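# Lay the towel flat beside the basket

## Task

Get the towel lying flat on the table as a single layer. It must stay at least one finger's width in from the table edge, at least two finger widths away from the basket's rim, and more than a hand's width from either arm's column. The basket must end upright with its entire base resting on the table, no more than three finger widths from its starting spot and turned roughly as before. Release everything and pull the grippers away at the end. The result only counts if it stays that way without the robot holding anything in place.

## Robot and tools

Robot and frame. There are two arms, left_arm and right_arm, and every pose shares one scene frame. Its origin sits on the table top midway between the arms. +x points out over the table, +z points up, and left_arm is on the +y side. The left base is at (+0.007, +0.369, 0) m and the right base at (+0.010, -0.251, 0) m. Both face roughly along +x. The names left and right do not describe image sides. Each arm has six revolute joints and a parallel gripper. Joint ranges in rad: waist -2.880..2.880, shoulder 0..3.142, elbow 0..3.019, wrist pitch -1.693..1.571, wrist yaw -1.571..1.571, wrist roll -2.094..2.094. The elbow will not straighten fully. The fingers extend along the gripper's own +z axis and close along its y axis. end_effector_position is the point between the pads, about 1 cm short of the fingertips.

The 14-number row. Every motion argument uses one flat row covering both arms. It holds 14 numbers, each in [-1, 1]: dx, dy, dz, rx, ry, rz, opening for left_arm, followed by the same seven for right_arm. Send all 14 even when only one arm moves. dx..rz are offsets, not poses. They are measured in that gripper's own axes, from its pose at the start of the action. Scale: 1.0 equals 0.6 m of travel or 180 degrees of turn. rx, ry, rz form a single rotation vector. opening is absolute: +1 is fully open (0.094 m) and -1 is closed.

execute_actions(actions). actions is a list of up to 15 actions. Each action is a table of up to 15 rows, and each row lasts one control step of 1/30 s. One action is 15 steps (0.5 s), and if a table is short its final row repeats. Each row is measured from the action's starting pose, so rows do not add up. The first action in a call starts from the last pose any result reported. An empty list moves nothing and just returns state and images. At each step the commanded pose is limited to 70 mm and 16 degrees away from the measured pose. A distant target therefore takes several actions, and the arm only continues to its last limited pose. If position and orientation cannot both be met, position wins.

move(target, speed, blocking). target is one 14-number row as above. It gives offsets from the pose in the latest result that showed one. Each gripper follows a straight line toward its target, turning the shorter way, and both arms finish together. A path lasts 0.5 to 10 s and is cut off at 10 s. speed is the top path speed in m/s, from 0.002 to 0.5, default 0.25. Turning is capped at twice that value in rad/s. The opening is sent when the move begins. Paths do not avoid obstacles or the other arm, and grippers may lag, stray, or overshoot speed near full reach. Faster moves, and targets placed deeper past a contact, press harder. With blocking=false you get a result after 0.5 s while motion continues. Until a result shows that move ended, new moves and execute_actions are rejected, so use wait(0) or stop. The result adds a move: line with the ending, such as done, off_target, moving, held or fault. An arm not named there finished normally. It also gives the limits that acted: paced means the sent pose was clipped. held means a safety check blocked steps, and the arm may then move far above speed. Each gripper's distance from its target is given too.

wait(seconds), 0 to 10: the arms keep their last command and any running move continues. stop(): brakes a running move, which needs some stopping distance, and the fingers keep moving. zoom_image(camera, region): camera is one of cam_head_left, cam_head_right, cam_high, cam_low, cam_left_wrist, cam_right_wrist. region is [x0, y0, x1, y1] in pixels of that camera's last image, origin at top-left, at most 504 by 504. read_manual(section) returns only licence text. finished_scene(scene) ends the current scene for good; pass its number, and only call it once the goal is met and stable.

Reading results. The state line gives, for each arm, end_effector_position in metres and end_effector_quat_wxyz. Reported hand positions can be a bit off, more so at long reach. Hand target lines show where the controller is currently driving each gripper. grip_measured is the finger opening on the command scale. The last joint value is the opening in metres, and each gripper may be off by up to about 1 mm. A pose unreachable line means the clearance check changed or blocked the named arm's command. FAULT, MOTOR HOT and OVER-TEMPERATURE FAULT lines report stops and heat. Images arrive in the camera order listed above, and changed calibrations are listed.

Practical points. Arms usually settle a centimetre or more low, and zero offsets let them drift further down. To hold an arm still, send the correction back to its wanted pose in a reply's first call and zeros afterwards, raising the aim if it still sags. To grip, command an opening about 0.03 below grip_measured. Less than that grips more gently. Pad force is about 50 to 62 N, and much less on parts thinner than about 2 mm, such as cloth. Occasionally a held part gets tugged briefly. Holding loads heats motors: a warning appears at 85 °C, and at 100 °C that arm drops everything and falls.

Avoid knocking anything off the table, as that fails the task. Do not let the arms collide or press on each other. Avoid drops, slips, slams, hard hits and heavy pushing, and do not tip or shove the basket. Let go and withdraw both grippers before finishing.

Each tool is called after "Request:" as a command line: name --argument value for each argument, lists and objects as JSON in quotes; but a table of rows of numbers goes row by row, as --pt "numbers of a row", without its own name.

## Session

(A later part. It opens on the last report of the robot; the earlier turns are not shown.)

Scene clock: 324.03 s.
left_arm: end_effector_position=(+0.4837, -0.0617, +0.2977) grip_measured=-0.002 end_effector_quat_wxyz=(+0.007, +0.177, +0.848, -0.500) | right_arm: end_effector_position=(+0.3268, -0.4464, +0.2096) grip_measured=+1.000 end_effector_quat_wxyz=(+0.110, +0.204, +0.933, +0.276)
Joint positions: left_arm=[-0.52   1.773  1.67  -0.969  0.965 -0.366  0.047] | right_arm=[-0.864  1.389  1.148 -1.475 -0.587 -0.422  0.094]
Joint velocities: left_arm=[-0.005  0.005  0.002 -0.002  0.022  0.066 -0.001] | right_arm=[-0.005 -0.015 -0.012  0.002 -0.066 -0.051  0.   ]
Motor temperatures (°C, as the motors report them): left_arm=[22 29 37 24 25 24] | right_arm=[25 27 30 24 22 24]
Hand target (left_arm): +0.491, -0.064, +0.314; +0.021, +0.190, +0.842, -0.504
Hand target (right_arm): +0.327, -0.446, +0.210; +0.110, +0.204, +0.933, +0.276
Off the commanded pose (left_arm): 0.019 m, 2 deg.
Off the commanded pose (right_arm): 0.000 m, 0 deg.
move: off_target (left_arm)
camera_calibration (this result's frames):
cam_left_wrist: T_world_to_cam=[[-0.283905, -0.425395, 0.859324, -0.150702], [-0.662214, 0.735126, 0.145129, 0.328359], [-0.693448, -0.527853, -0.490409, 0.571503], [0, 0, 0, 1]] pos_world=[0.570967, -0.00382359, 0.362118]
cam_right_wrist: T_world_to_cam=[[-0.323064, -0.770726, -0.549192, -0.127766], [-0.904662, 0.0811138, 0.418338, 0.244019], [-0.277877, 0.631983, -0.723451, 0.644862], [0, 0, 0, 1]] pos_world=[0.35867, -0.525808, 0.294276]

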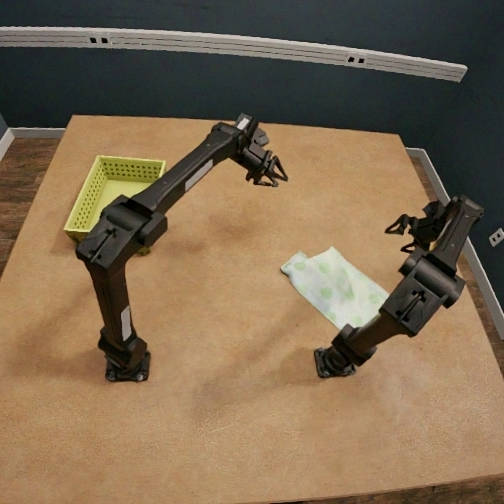

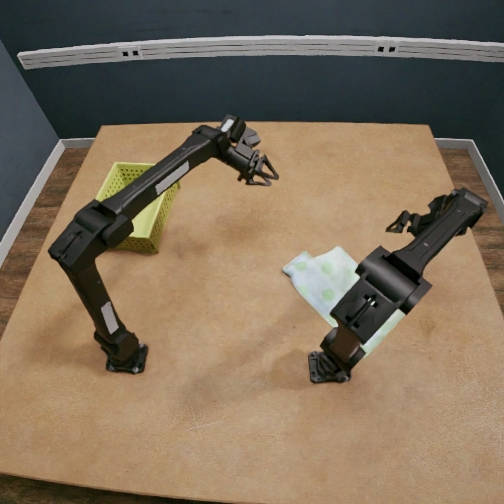

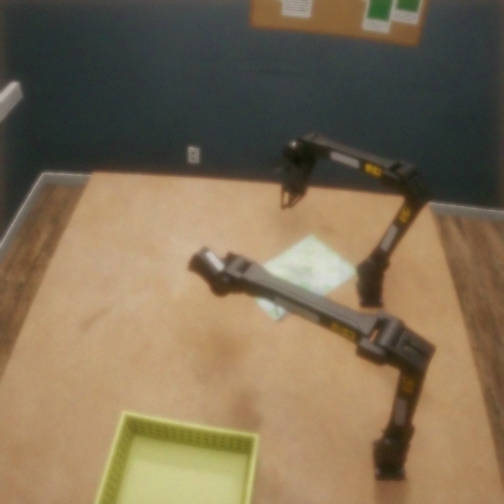

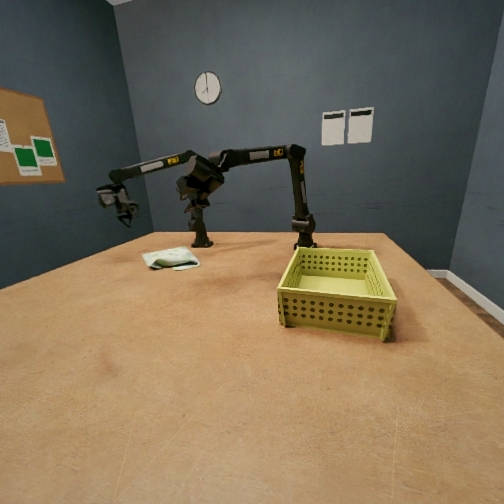

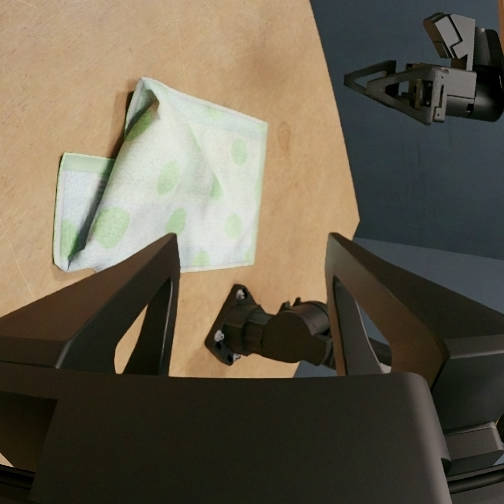

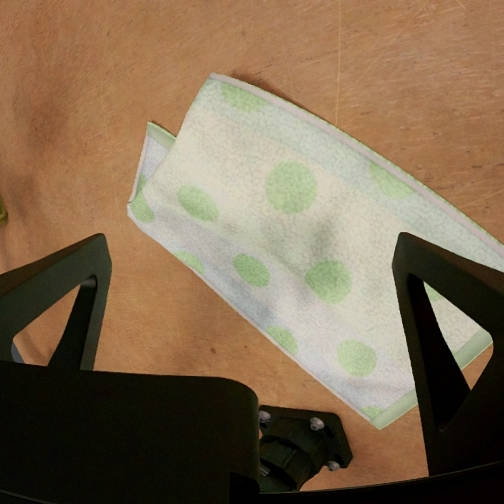

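Request:
move --target '[0.06,0.175,0.46,0,0,0,-0.6,0,0,0,0,0,0,1]' --speed 0.15

Scene clock: 338.87 s.
left_arm: end_effector_position=(+0.4289, -0.2290, +0.0663) grip_measured=-0.599 end_effector_quat_wxyz=(+0.003, +0.178, +0.850, -0.495) | right_arm: end_effector_position=(+0.3268, -0.4464, +0.2096) grip_measured=+1.000 end_effector_quat_wxyz=(+0.110, +0.204, +0.933, +0.276)
Joint positions: left_arm=[-0.794  2.104  1.508 -0.223  0.799 -0.704  0.019] | right_arm=[-0.864  1.389  1.148 -1.475 -0.587 -0.422  0.094]
Joint velocities: left_arm=[-0.005  0.005 -0.017 -0.007 -0.022  0.066  0.   ] | right_arm=[-0.024  0.005 -0.017  0.007  0.051  0.037  0.   ]
Motor temperatures (°C, as the motors report them): left_arm=[22 29 38 24 25 24] | right_arm=[25 27 30 24 22 24]
Hand target (left_arm): +0.432, -0.239, +0.066; +0.008, +0.177, +0.848, -0.500
Hand target (right_arm): +0.327, -0.446, +0.210; +0.110, +0.204, +0.933, +0.276
Off the commanded pose (left_arm): 0.013 m, 1 deg.
Off the commanded pose (right_arm): 0.000 m, 0 deg.
move: off_target (left_arm)
camera_calibration (this result's frames):
cam_left_wrist: T_world_to_cam=[[-0.282575, -0.434526, 0.855183, -0.0409434], [-0.658712, 0.735981, 0.156302, 0.446588], [-0.697316, -0.519153, -0.494197, 0.335636], [0, 0, 0, 1]] pos_world=[0.516648, -0.172225, 0.131082]
cam_right_wrist: T_world_to_cam=[[-0.323064, -0.770726, -0.549192, -0.127766], [-0.904662, 0.0811138, 0.418338, 0.244019], [-0.277877, 0.631983, -0.723451, 0.644862], [0, 0, 0, 1]] pos_world=[0.35867, -0.525808, 0.294276]

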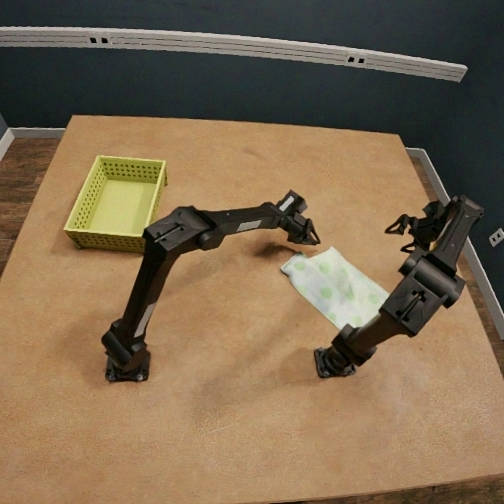

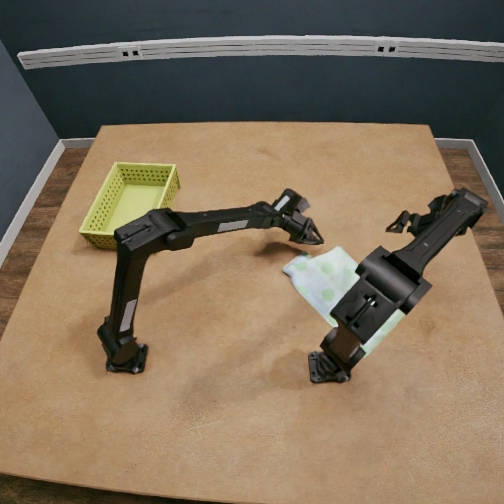

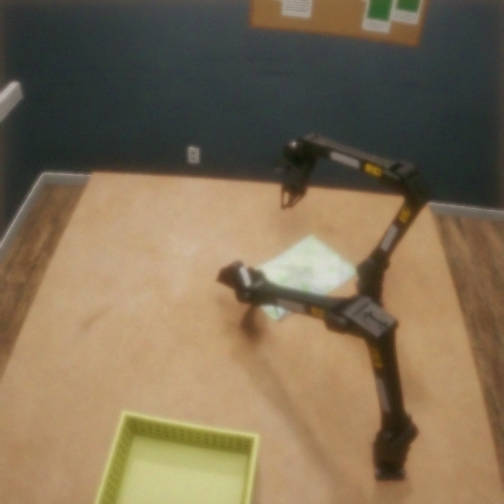

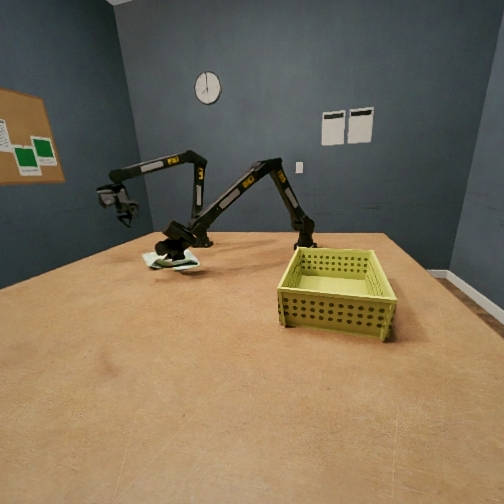

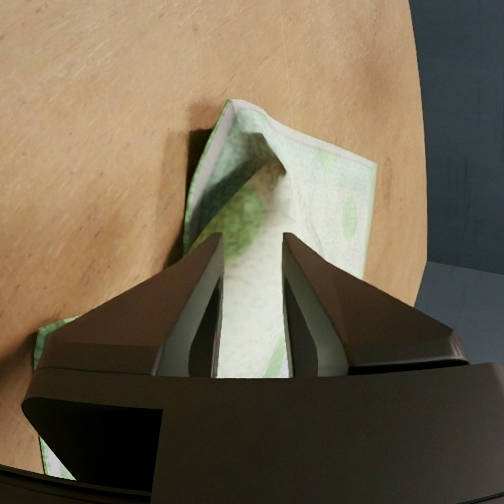

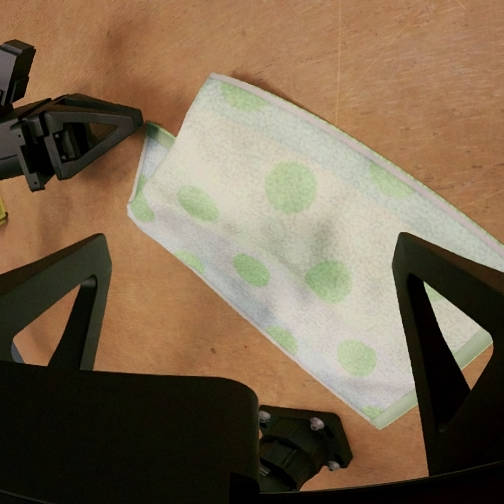

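Request:
move --target '[-0.055,0.09,0.04,0,0,0,-0.5,0,0,0,0,0,0,1]' --speed 0.05

Scene clock: 346.50 s.
left_arm: end_effector_position=(+0.4536, -0.2312, +0.0170) grip_measured=-0.502 end_effector_quat_wxyz=(-0.008, +0.174, +0.853, -0.491) | right_arm: end_effector_position=(+0.3268, -0.4464, +0.2096) grip_measured=+1.000 end_effector_quat_wxyz=(+0.110, +0.204, +0.933, +0.276)
Joint positions: left_arm=[-0.769  2.225  1.587 -0.223  0.821 -0.68   0.023] | right_arm=[-0.864  1.389  1.148 -1.475 -0.587 -0.422  0.094]
Joint velocities: left_arm=[-0.015 -0.005  0.002  0.022 -0.022  0.066  0.   ] | right_arm=[-0.005 -0.015  0.002 -0.007  0.022  0.051  0.   ]
Motor temperatures (°C, as the motors report them): left_arm=[22 29 37 24 25 24] | right_arm=[25 27 30 24 22 24]
Hand target (left_arm): +0.471, -0.234, +0.015; +0.003, +0.178, +0.850, -0.495
Hand target (right_arm): +0.327, -0.446, +0.210; +0.110, +0.204, +0.933, +0.276
Off the commanded pose (left_arm): 0.019 m, 1 deg.
Off the commanded pose (right_arm): 0.000 m, 0 deg.
move: off_target (left_arm)
camera_calibration (this result's frames):
cam_left_wrist: T_world_to_cam=[[-0.265078, -0.445725, 0.855023, -0.00330599], [-0.653515, 0.735057, 0.180581, 0.469192], [-0.70898, -0.510902, -0.486135, 0.334467], [0, 0, 0, 1]] pos_world=[0.542878, -0.175476, 0.0806956]
cam_right_wrist: T_world_to_cam=[[-0.323064, -0.770726, -0.549192, -0.127766], [-0.904662, 0.0811138, 0.418338, 0.244019], [-0.277877, 0.631983, -0.723451, 0.644862], [0, 0, 0, 1]] pos_world=[0.35867, -0.525808, 0.294276]

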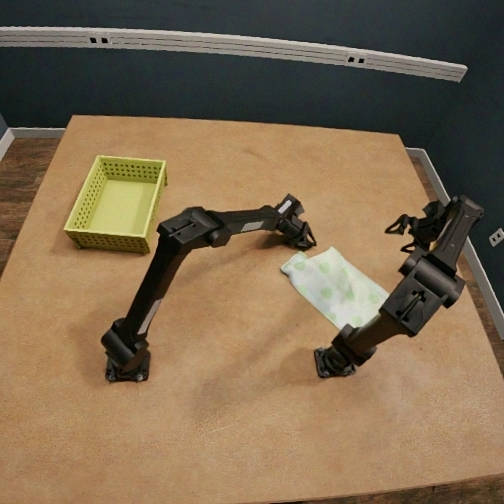

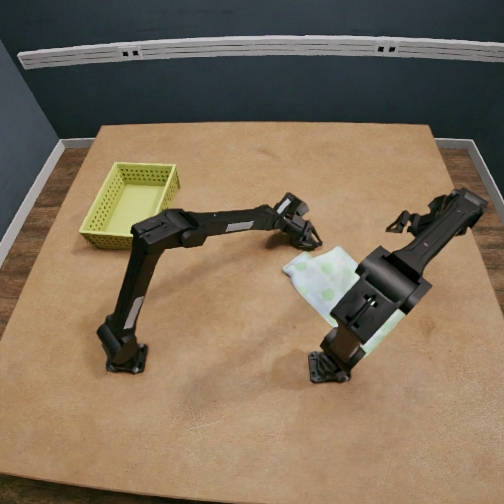

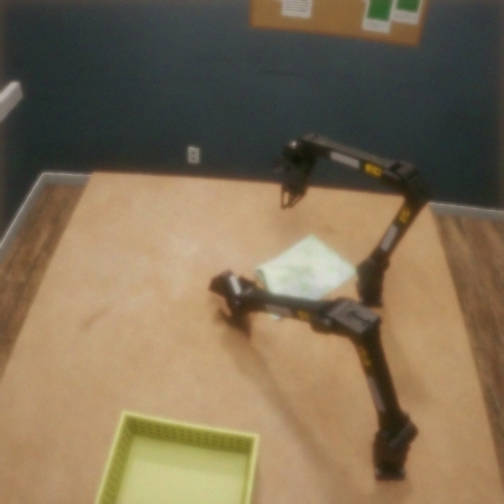

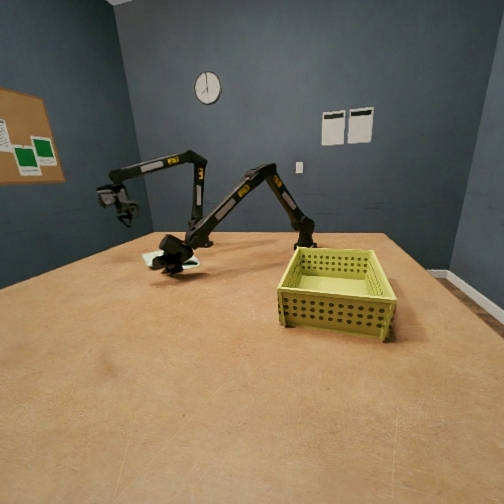

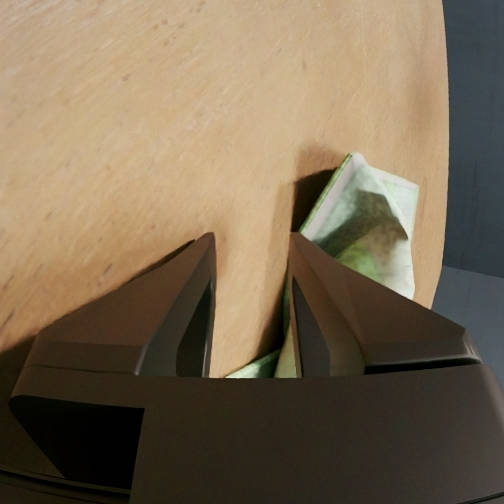

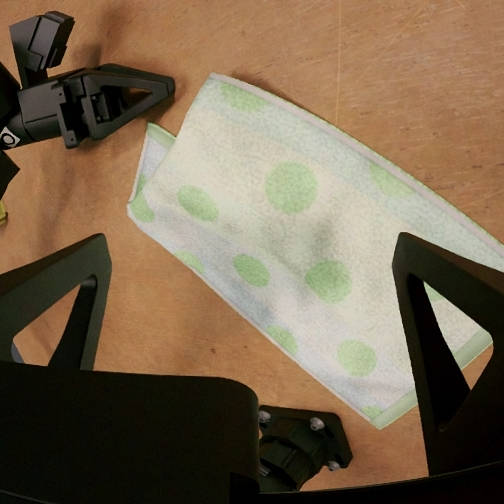

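Request:
move --target '[0,-0.03,0.095,0,0,0,-0.3,0,0,0,0,0,0,1]' --speed 0.03

Scene clock: 351.73 s.
left_arm: end_effector_position=(+0.4404, -0.2693, +0.0200) grip_measured=-0.302 end_effector_quat_wxyz=(-0.004, +0.173, +0.854, -0.491) | right_arm: end_effector_position=(+0.3268, -0.4464, +0.2096) grip_measured=+1.000 end_effector_quat_wxyz=(+0.110, +0.204, +0.933, +0.276)
Joint positions: left_arm=[-0.824  2.254  1.645 -0.204  0.777 -0.741  0.033] | right_arm=[-0.864  1.389  1.148 -1.475 -0.587 -0.422  0.094]
Joint velocities: left_arm=[ 0.005 -0.024 -0.012 -0.002 -0.007  0.007 -0.   ] | right_arm=[-0.015 -0.005 -0.012 -0.007 -0.007 -0.022  0.   ]
Motor temperatures (°C, as the motors report them): left_arm=[22 29 37 24 25 24] | right_arm=[25 27 30 24 22 24]
Hand target (left_arm): +0.437, -0.285, +0.003; -0.007, +0.174, +0.853, -0.491
Hand target (right_arm): +0.327, -0.446, +0.210; +0.110, +0.204, +0.933, +0.276
Off the commanded pose (left_arm): 0.025 m, 0 deg.
Off the commanded pose (right_arm): 0.000 m, 0 deg.
move: off_target (left_arm)
camera_calibration (this result's frames):
cam_left_wrist: T_world_to_cam=[[-0.268003, -0.446366, 0.853775, -0.0252481], [-0.658594, 0.731676, 0.175796, 0.489497], [-0.703156, -0.515177, -0.490065, 0.303415], [0, 0, 0, 1]] pos_world=[0.528961, -0.213111, 0.0841979]
cam_right_wrist: T_world_to_cam=[[-0.323064, -0.770726, -0.549192, -0.127766], [-0.904662, 0.0811138, 0.418338, 0.244019], [-0.277877, 0.631983, -0.723451, 0.644862], [0, 0, 0, 1]] pos_world=[0.35867, -0.525808, 0.294276]

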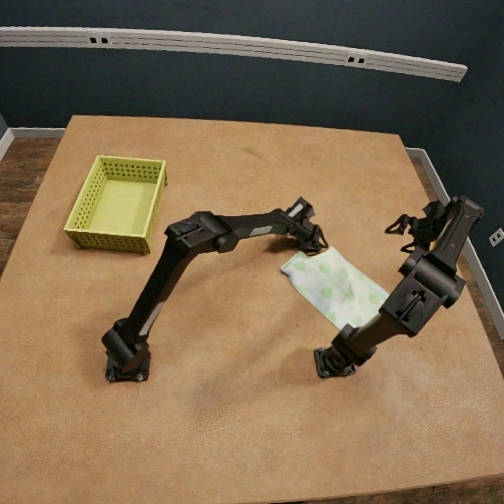

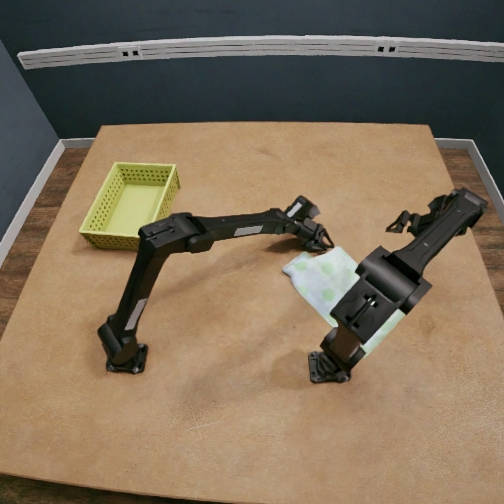

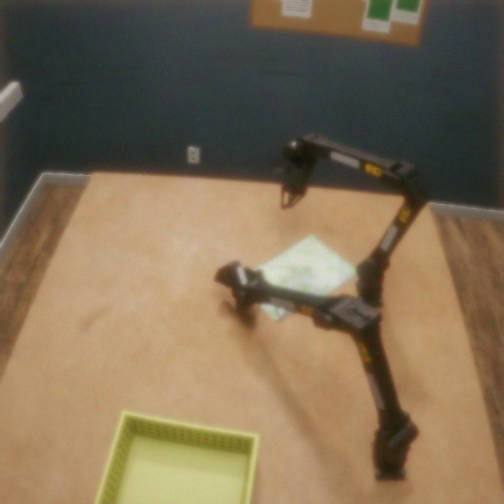

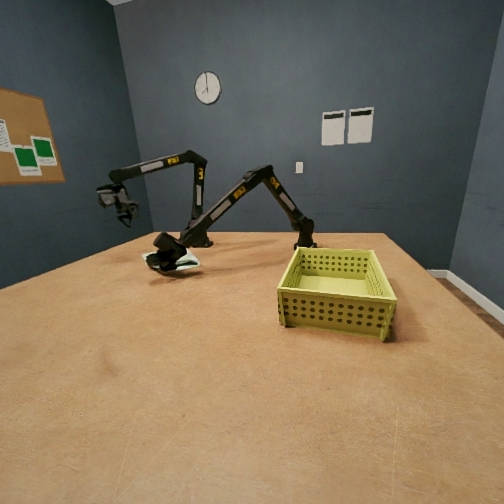

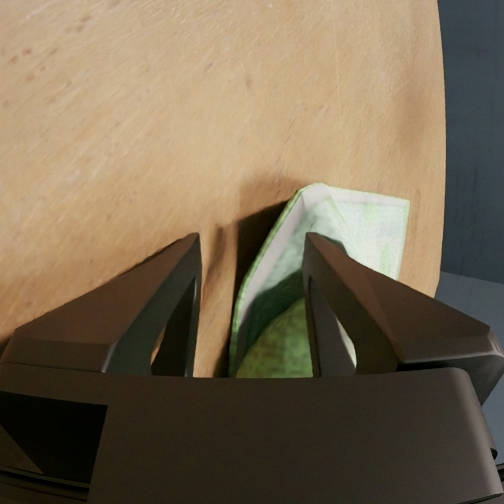

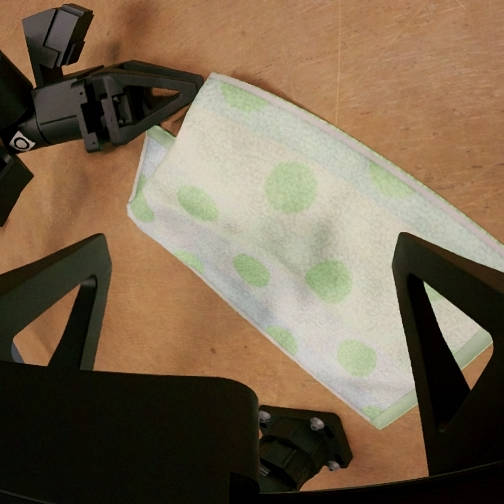

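Request:
move --target '[0,-0.03,0.05,0,0,0,-0.3,0,0,0,0,0,0,1]' --speed 0.03

Request:
execute_actions --actions '[[[0,0,0.01,0,0,0,-1,0,0,0,0,0,0,1]],[[0,0,0.01,0,0,0,-1,0,0,0,0,0,0,1]],[[0,-0.06,-0.05,0,0,0,-1,0,0,0,0,0,0,1]],[[0,-0.06,-0.05,0,0,0,-1,0,0,0,0,0,0,1]]]'

Scene clock: 357.77 s.
left_arm: end_effector_position=(+0.4259, -0.2882, +0.0257) grip_measured=-0.302 end_effector_quat_wxyz=(-0.003, +0.175, +0.854, -0.489) | right_arm: end_effector_position=(+0.3268, -0.4464, +0.2096) grip_measured=+1.000 end_effector_quat_wxyz=(+0.110, +0.204, +0.933, +0.276)
Joint positions: left_arm=[-0.859  2.254  1.663 -0.204  0.751 -0.767  0.033] | right_arm=[-0.864  1.389  1.148 -1.475 -0.587 -0.422  0.094]
Joint velocities: left_arm=[-0.005 -0.005 -0.002 -0.002  0.037  0.081 -0.   ] | right_arm=[-0.015 -0.005 -0.007 -0.002 -0.066 -0.007  0.   ]
Motor temperatures (°C, as the motors report them): left_arm=[22 29 37 24 25 24] | right_arm=[25 27 30 24 22 24]
Hand target (left_arm): +0.429, -0.302, +0.020; -0.003, +0.173, +0.854, -0.491
Hand target (right_arm): +0.327, -0.446, +0.210; +0.110, +0.204, +0.933, +0.276
Off the commanded pose (left_arm): 0.016 m, 0 deg.
Off the commanded pose (right_arm): 0.000 m, 0 deg.
move: off_target (left_arm)
camera_calibration (this result's frames):
cam_left_wrist: T_world_to_cam=[[-0.272447, -0.449111, 0.850924, -0.0412549], [-0.657009, 0.732935, 0.176478, 0.492448], [-0.702931, -0.510984, -0.494756, 0.287563], [0, 0, 0, 1]] pos_world=[0.51444, -0.23252, 0.0904722]
cam_right_wrist: T_world_to_cam=[[-0.323064, -0.770726, -0.549192, -0.127766], [-0.904662, 0.0811138, 0.418338, 0.244019], [-0.277877, 0.631983, -0.723451, 0.644862], [0, 0, 0, 1]] pos_world=[0.35867, -0.525808, 0.294276]

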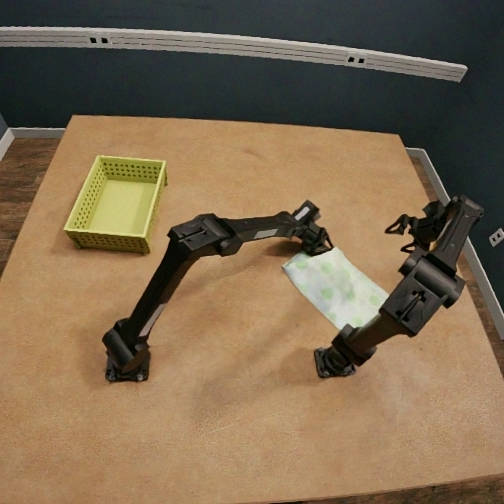

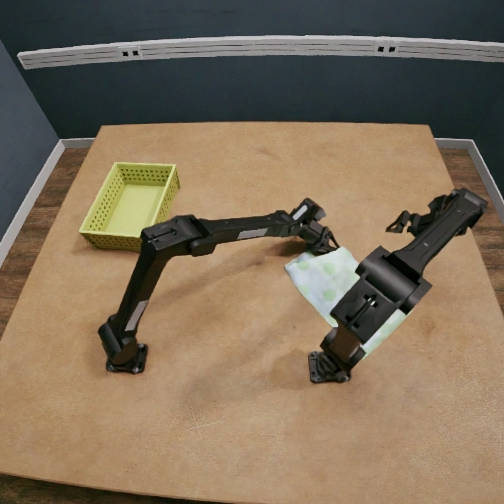

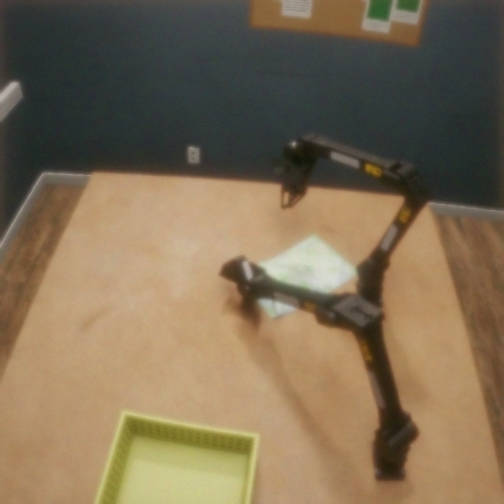

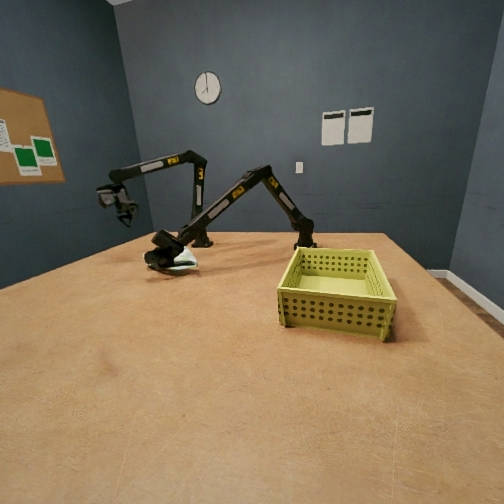

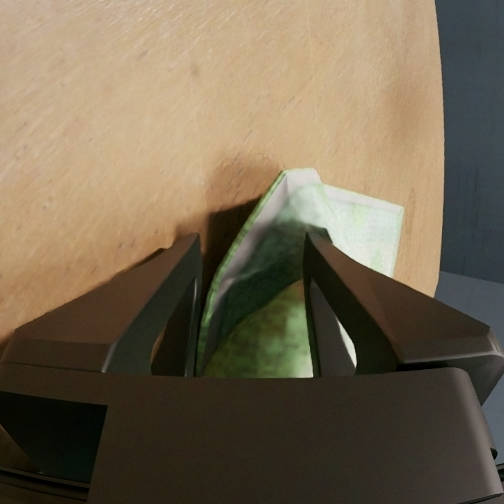

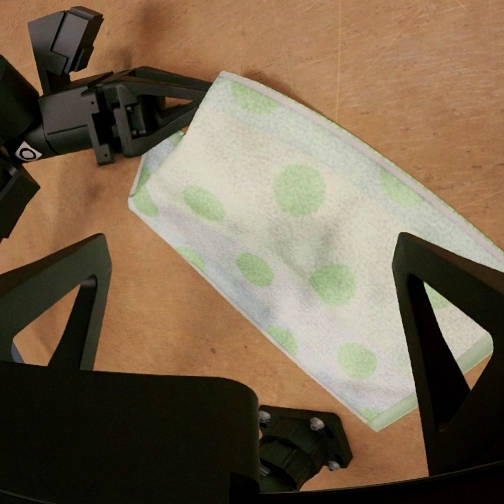

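Scene clock: 359.77 s.
left_arm: end_effector_position=(+0.4167, -0.2776, +0.1531) grip_measured=-0.981 end_effector_quat_wxyz=(+0.023, +0.188, +0.840, -0.509) | right_arm: end_effector_position=(+0.3268, -0.4464, +0.2096) grip_measured=+1.000 end_effector_quat_wxyz=(+0.110, +0.204, +0.933, +0.276)
Joint positions: left_arm=[-0.859  2.046  1.639 -0.311  0.751 -0.767  0.001] | right_arm=[-0.864  1.389  1.148 -1.475 -0.587 -0.422  0.094]
Joint velocities: left_arm=[-0.005 -0.005  0.012 -0.022 -0.037  0.022 -0.001] | right_arm=[-0.005 -0.005 -0.022 -0.007  0.007 -0.051  0.   ]
Motor temperatures (°C, as the motors report them): left_arm=[22 29 37 24 25 24] | right_arm=[25 27 30 24 22 24]
Hand target (left_arm): +0.417, -0.275, +0.136; +0.010, +0.182, +0.847, -0.499
Hand target (right_arm): +0.327, -0.446, +0.210; +0.110, +0.204, +0.933, +0.276
Off the commanded pose (left_arm): 0.018 m, 2 deg.
Off the commanded pose (right_arm): 0.000 m, 0 deg.
camera_calibration (this result's frames):
cam_left_wrist: T_world_to_cam=[[-0.315444, -0.399939, 0.860549, -0.117288], [-0.663979, 0.740906, 0.100946, 0.472828], [-0.677958, -0.539544, -0.499265, 0.331826], [0, 0, 0, 1]] pos_world=[0.501914, -0.218195, 0.218871]
cam_right_wrist: T_world_to_cam=[[-0.323064, -0.770726, -0.549192, -0.127766], [-0.904662, 0.0811138, 0.418338, 0.244019], [-0.277877, 0.631983, -0.723451, 0.644862], [0, 0, 0, 1]] pos_world=[0.35867, -0.525808, 0.294276]

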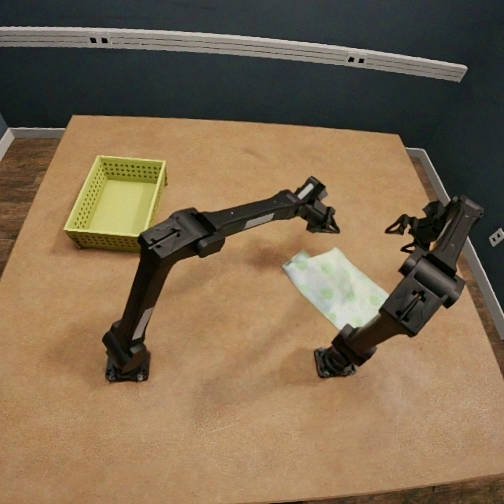

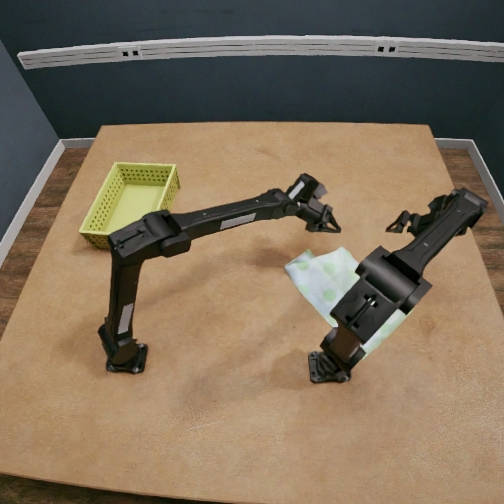

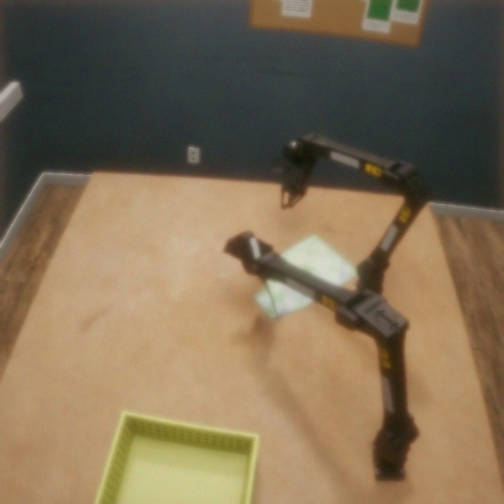

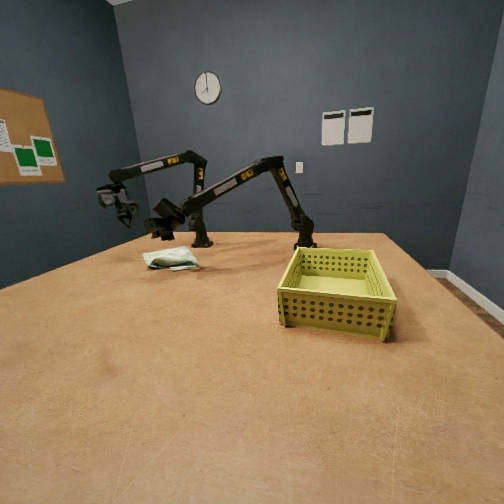

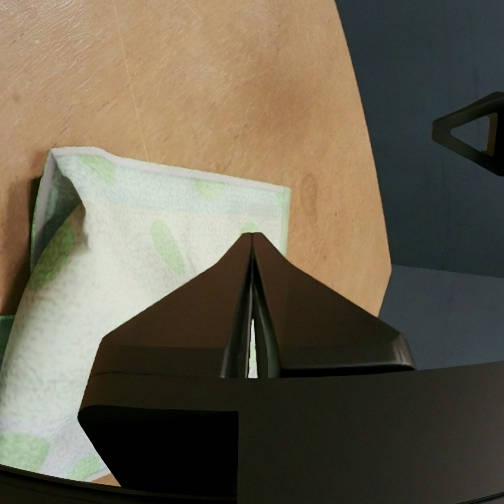

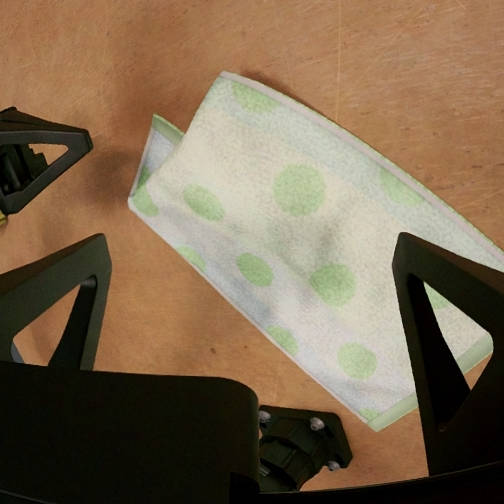

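Request:
move --target '[0.01,0.215,0.07,0,0,0,0,0,0,0,0,0,0,1]' --speed 0.06

Request:
move --target '[0,-0.03,0.11,0,0,0,0,0,0,0,0,0,0,1]' --speed 0.03

Request:
execute_actions --actions '[[[0,0,0.01,0,0,0,-1,0,0,0,0,0,0,1]],[[0,0,0.01,0,0,0,-1,0,0,0,0,0,0,1]],[[0,-0.06,-0.05,0,0,0,-1,0,0,0,0,0,0,1]],[[0,-0.06,-0.05,0,0,0,-1,0,0,0,0,0,0,1]]]'

Scene clock: 367.70 s.
left_arm: end_effector_position=(+0.4397, -0.2659, +0.0453) grip_measured=-0.002 end_effector_quat_wxyz=(+0.023, +0.188, +0.838, -0.512) | right_arm: end_effector_position=(+0.3268, -0.4464, +0.2096) grip_measured=+1.000 end_effector_quat_wxyz=(+0.110, +0.204, +0.933, +0.276)
Joint positions: left_arm=[-0.82   2.204  1.595 -0.128  0.786 -0.734  0.047] | right_arm=[-0.864  1.389  1.148 -1.475 -0.587 -0.422  0.094]
Joint velocities: left_arm=[-0.015 -0.005 -0.012  0.002 -0.007 -0.037 -0.   ] | right_arm=[-0.005 -0.015 -0.007  0.002  0.007 -0.051  0.   ]
Motor temperatures (°C, as the motors report them): left_arm=[22 29 36 24 25 24] | right_arm=[25 27 30 24 22 24]
Hand target (left_arm): +0.446, -0.258, +0.023; +0.023, +0.187, +0.840, -0.509
Hand target (right_arm): +0.327, -0.446, +0.210; +0.110, +0.204, +0.933, +0.276
Off the commanded pose (left_arm): 0.025 m, 0 deg.
Off the commanded pose (right_arm): 0.000 m, 0 deg.
move: off_target (left_arm)
camera_calibration (this result's frames):
cam_left_wrist: T_world_to_cam=[[-0.315596, -0.393395, 0.863504, -0.0108707], [-0.661799, 0.743405, 0.0968044, 0.490166], [-0.680016, -0.540915, -0.494964, 0.300296], [0, 0, 0, 1]] pos_world=[0.525166, -0.206234, 0.110572]
cam_right_wrist: T_world_to_cam=[[-0.323064, -0.770726, -0.549192, -0.127766], [-0.904662, 0.0811138, 0.418338, 0.244019], [-0.277877, 0.631983, -0.723451, 0.644862], [0, 0, 0, 1]] pos_world=[0.35867, -0.525808, 0.294276]

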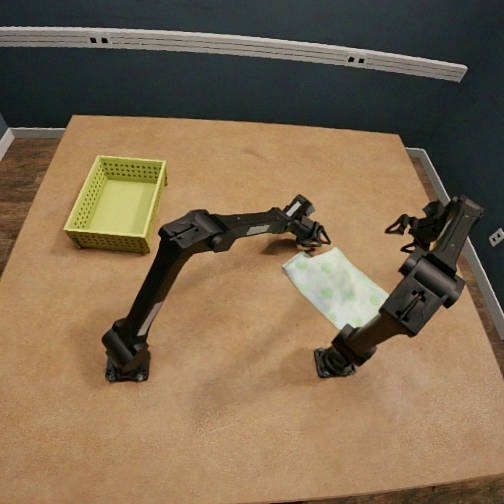

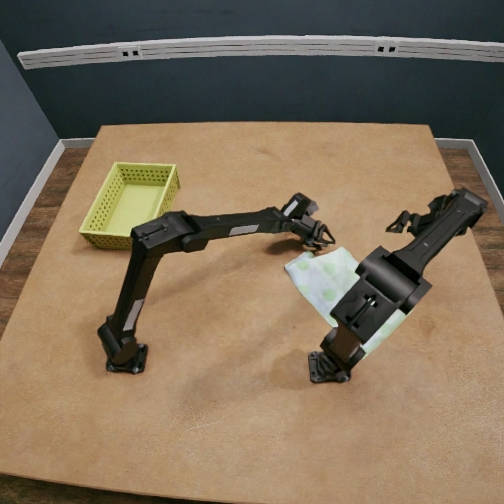

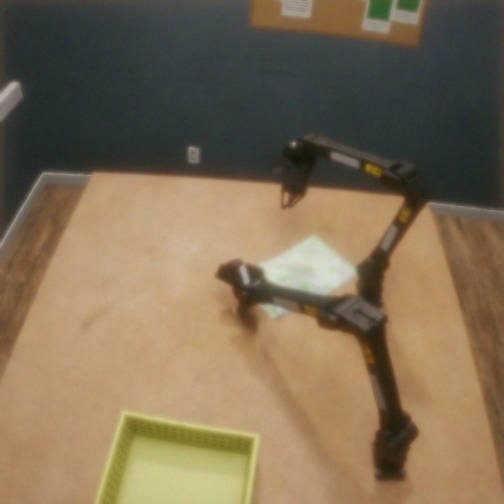

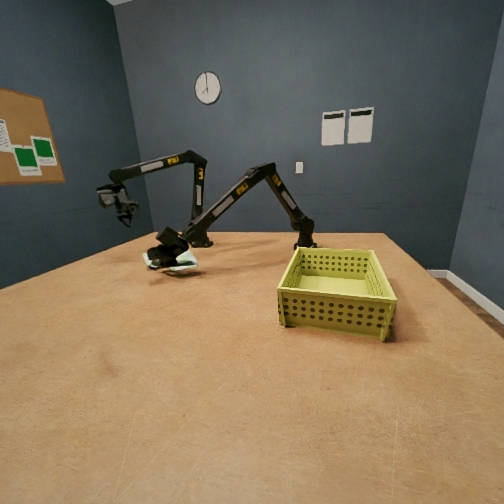

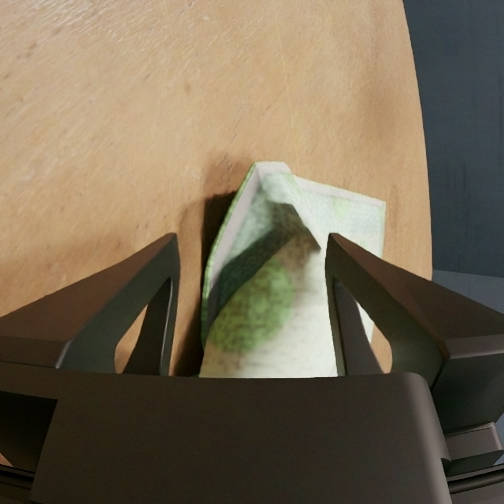

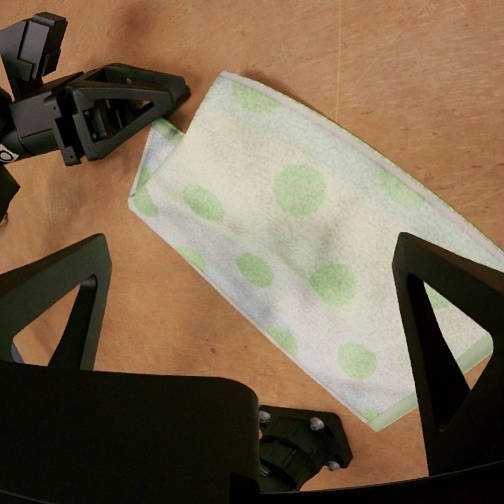

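Scene clock: 370.30 s.
left_arm: end_effector_position=(+0.4213, -0.3122, +0.0321) grip_measured=-0.002 end_effector_quat_wxyz=(+0.020, +0.187, +0.842, -0.506) | right_arm: end_effector_position=(+0.3268, -0.4464, +0.2096) grip_measured=+1.000 end_effector_quat_wxyz=(+0.110, +0.204, +0.933, +0.276)
Joint positions: left_arm=[-0.887  2.273  1.686 -0.128  0.73  -0.789  0.047] | right_arm=[-0.864  1.389  1.148 -1.475 -0.587 -0.422  0.094]
Joint velocities: left_arm=[-0.034 -0.015 -0.012  0.002  0.051 -0.007 -0.   ] | right_arm=[-0.005 -0.005 -0.002 -0.012  0.037 -0.007  0.   ]
Motor temperatures (°C, as the motors report them): left_arm=[22 29 36 24 25 24] | right_arm=[25 27 30 24 22 24]
Hand target (left_arm): +0.422, -0.329, +0.030; +0.023, +0.188, +0.838, -0.512
Hand target (right_arm): +0.327, -0.446, +0.210; +0.110, +0.204, +0.933, +0.276
Off the commanded pose (left_arm): 0.019 m, 1 deg.
Off the commanded pose (right_arm): 0.000 m, 0 deg.
move: off_target (left_arm)
camera_calibration (this result's frames):
cam_left_wrist: T_world_to_cam=[[-0.311521, -0.407021, 0.858655, -0.0293237], [-0.662318, 0.740963, 0.110942, 0.512691], [-0.681388, -0.534142, -0.500403, 0.259073], [0, 0, 0, 1]] pos_world=[0.506958, -0.253439, 0.0979405]
cam_right_wrist: T_world_to_cam=[[-0.323064, -0.770726, -0.549192, -0.127766], [-0.904662, 0.0811138, 0.418338, 0.244019], [-0.277877, 0.631983, -0.723451, 0.644862], [0, 0, 0, 1]] pos_world=[0.35867, -0.525808, 0.294276]

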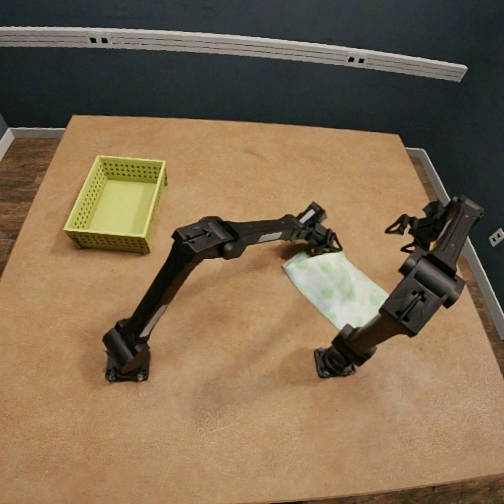

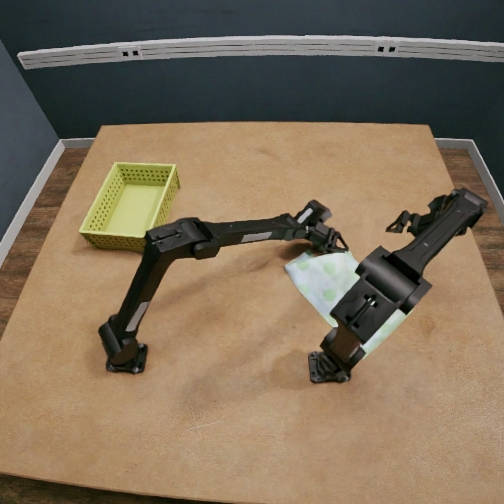

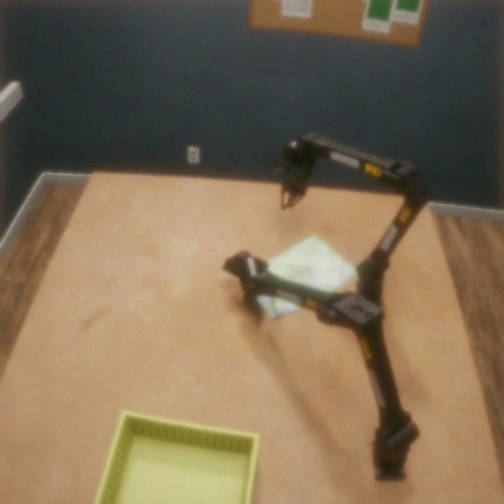

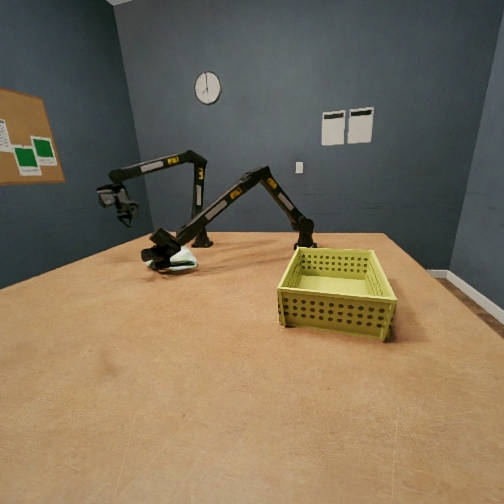

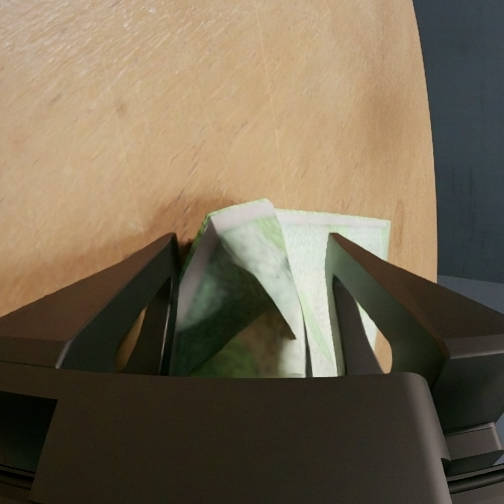

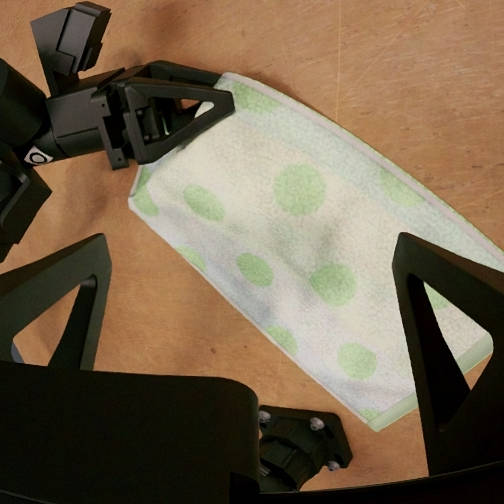

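Scene clock: 372.30 s.
left_arm: end_effector_position=(+0.4085, -0.2967, +0.1562) grip_measured=-0.925 end_effector_quat_wxyz=(+0.044, +0.198, +0.827, -0.524) | right_arm: end_effector_position=(+0.3268, -0.4464, +0.2096) grip_measured=+1.000 end_effector_quat_wxyz=(+0.110, +0.204, +0.933, +0.276)
Joint positions: left_arm=[-0.887  2.056  1.634 -0.22   0.73  -0.789  0.004] | right_arm=[-0.864  1.389  1.148 -1.475 -0.587 -0.422  0.094]
Joint velocities: left_arm=[-0.015  0.005 -0.012  0.012 -0.037  0.022 -0.   ] | right_arm=[-0.005 -0.015 -0.007  0.002 -0.037  0.051  0.   ]
Motor temperatures (°C, as the motors report them): left_arm=[22 30 36 24 25 24] | right_arm=[25 27 30 24 22 24]
Hand target (left_arm): +0.408, -0.294, +0.140; +0.033, +0.193, +0.834, -0.516
Hand target (right_arm): +0.327, -0.446, +0.210; +0.110, +0.204, +0.933, +0.276
Off the commanded pose (left_arm): 0.017 m, 2 deg.
Off the commanded pose (right_arm): 0.000 m, 0 deg.
camera_calibration (this result's frames):
cam_left_wrist: T_world_to_cam=[[-0.351115, -0.35911, 0.86473, -0.104176], [-0.665766, 0.745135, 0.0391163, 0.49281], [-0.658387, -0.561973, -0.500712, 0.303149], [0, 0, 0, 1]] pos_world=[0.491108, -0.234259, 0.222597]
cam_right_wrist: T_world_to_cam=[[-0.323064, -0.770726, -0.549192, -0.127766], [-0.904662, 0.0811138, 0.418338, 0.244019], [-0.277877, 0.631983, -0.723451, 0.644862], [0, 0, 0, 1]] pos_world=[0.35867, -0.525808, 0.294276]

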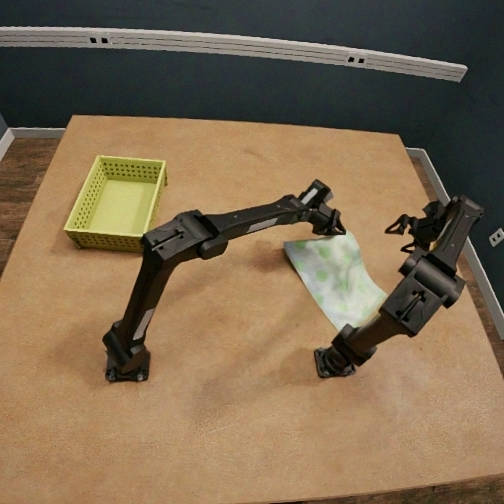

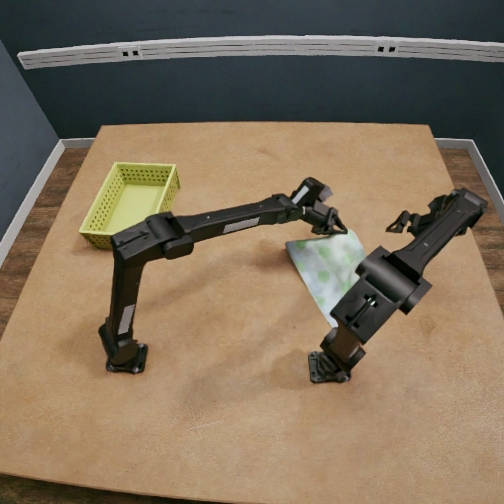

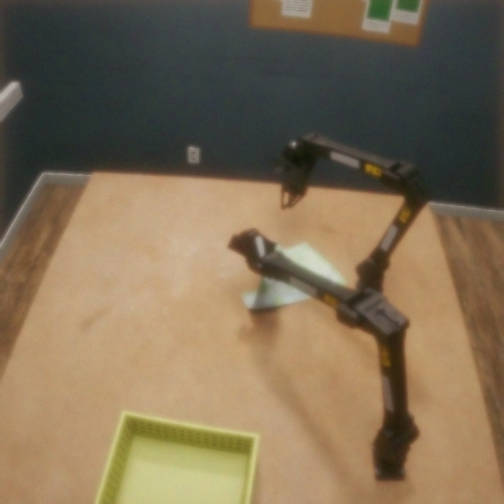

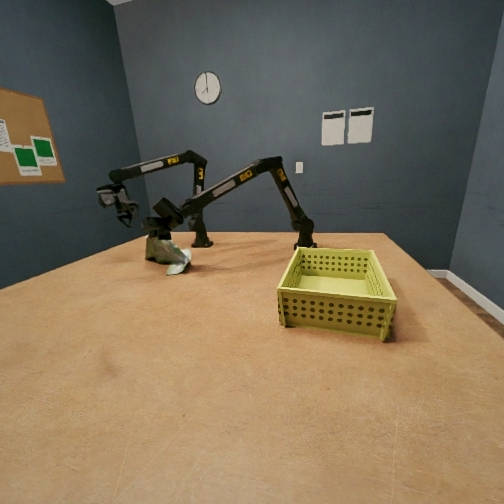

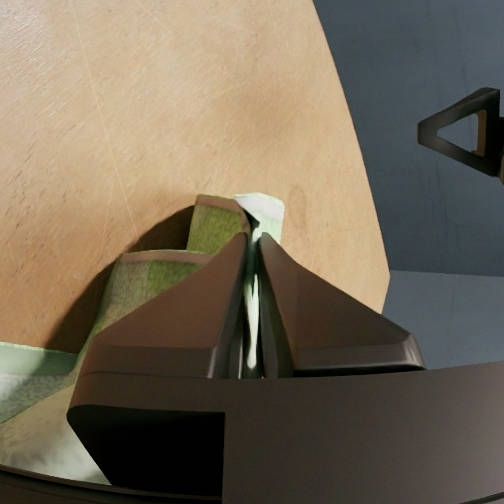

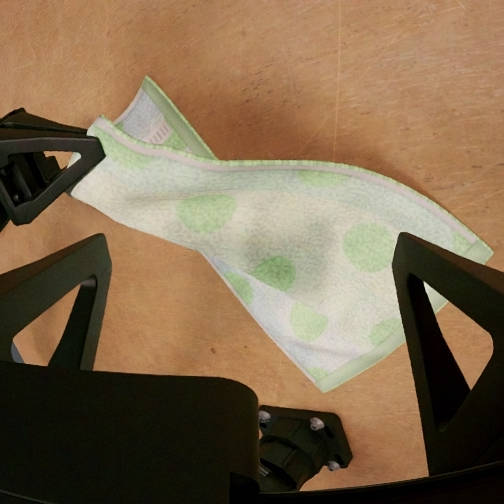

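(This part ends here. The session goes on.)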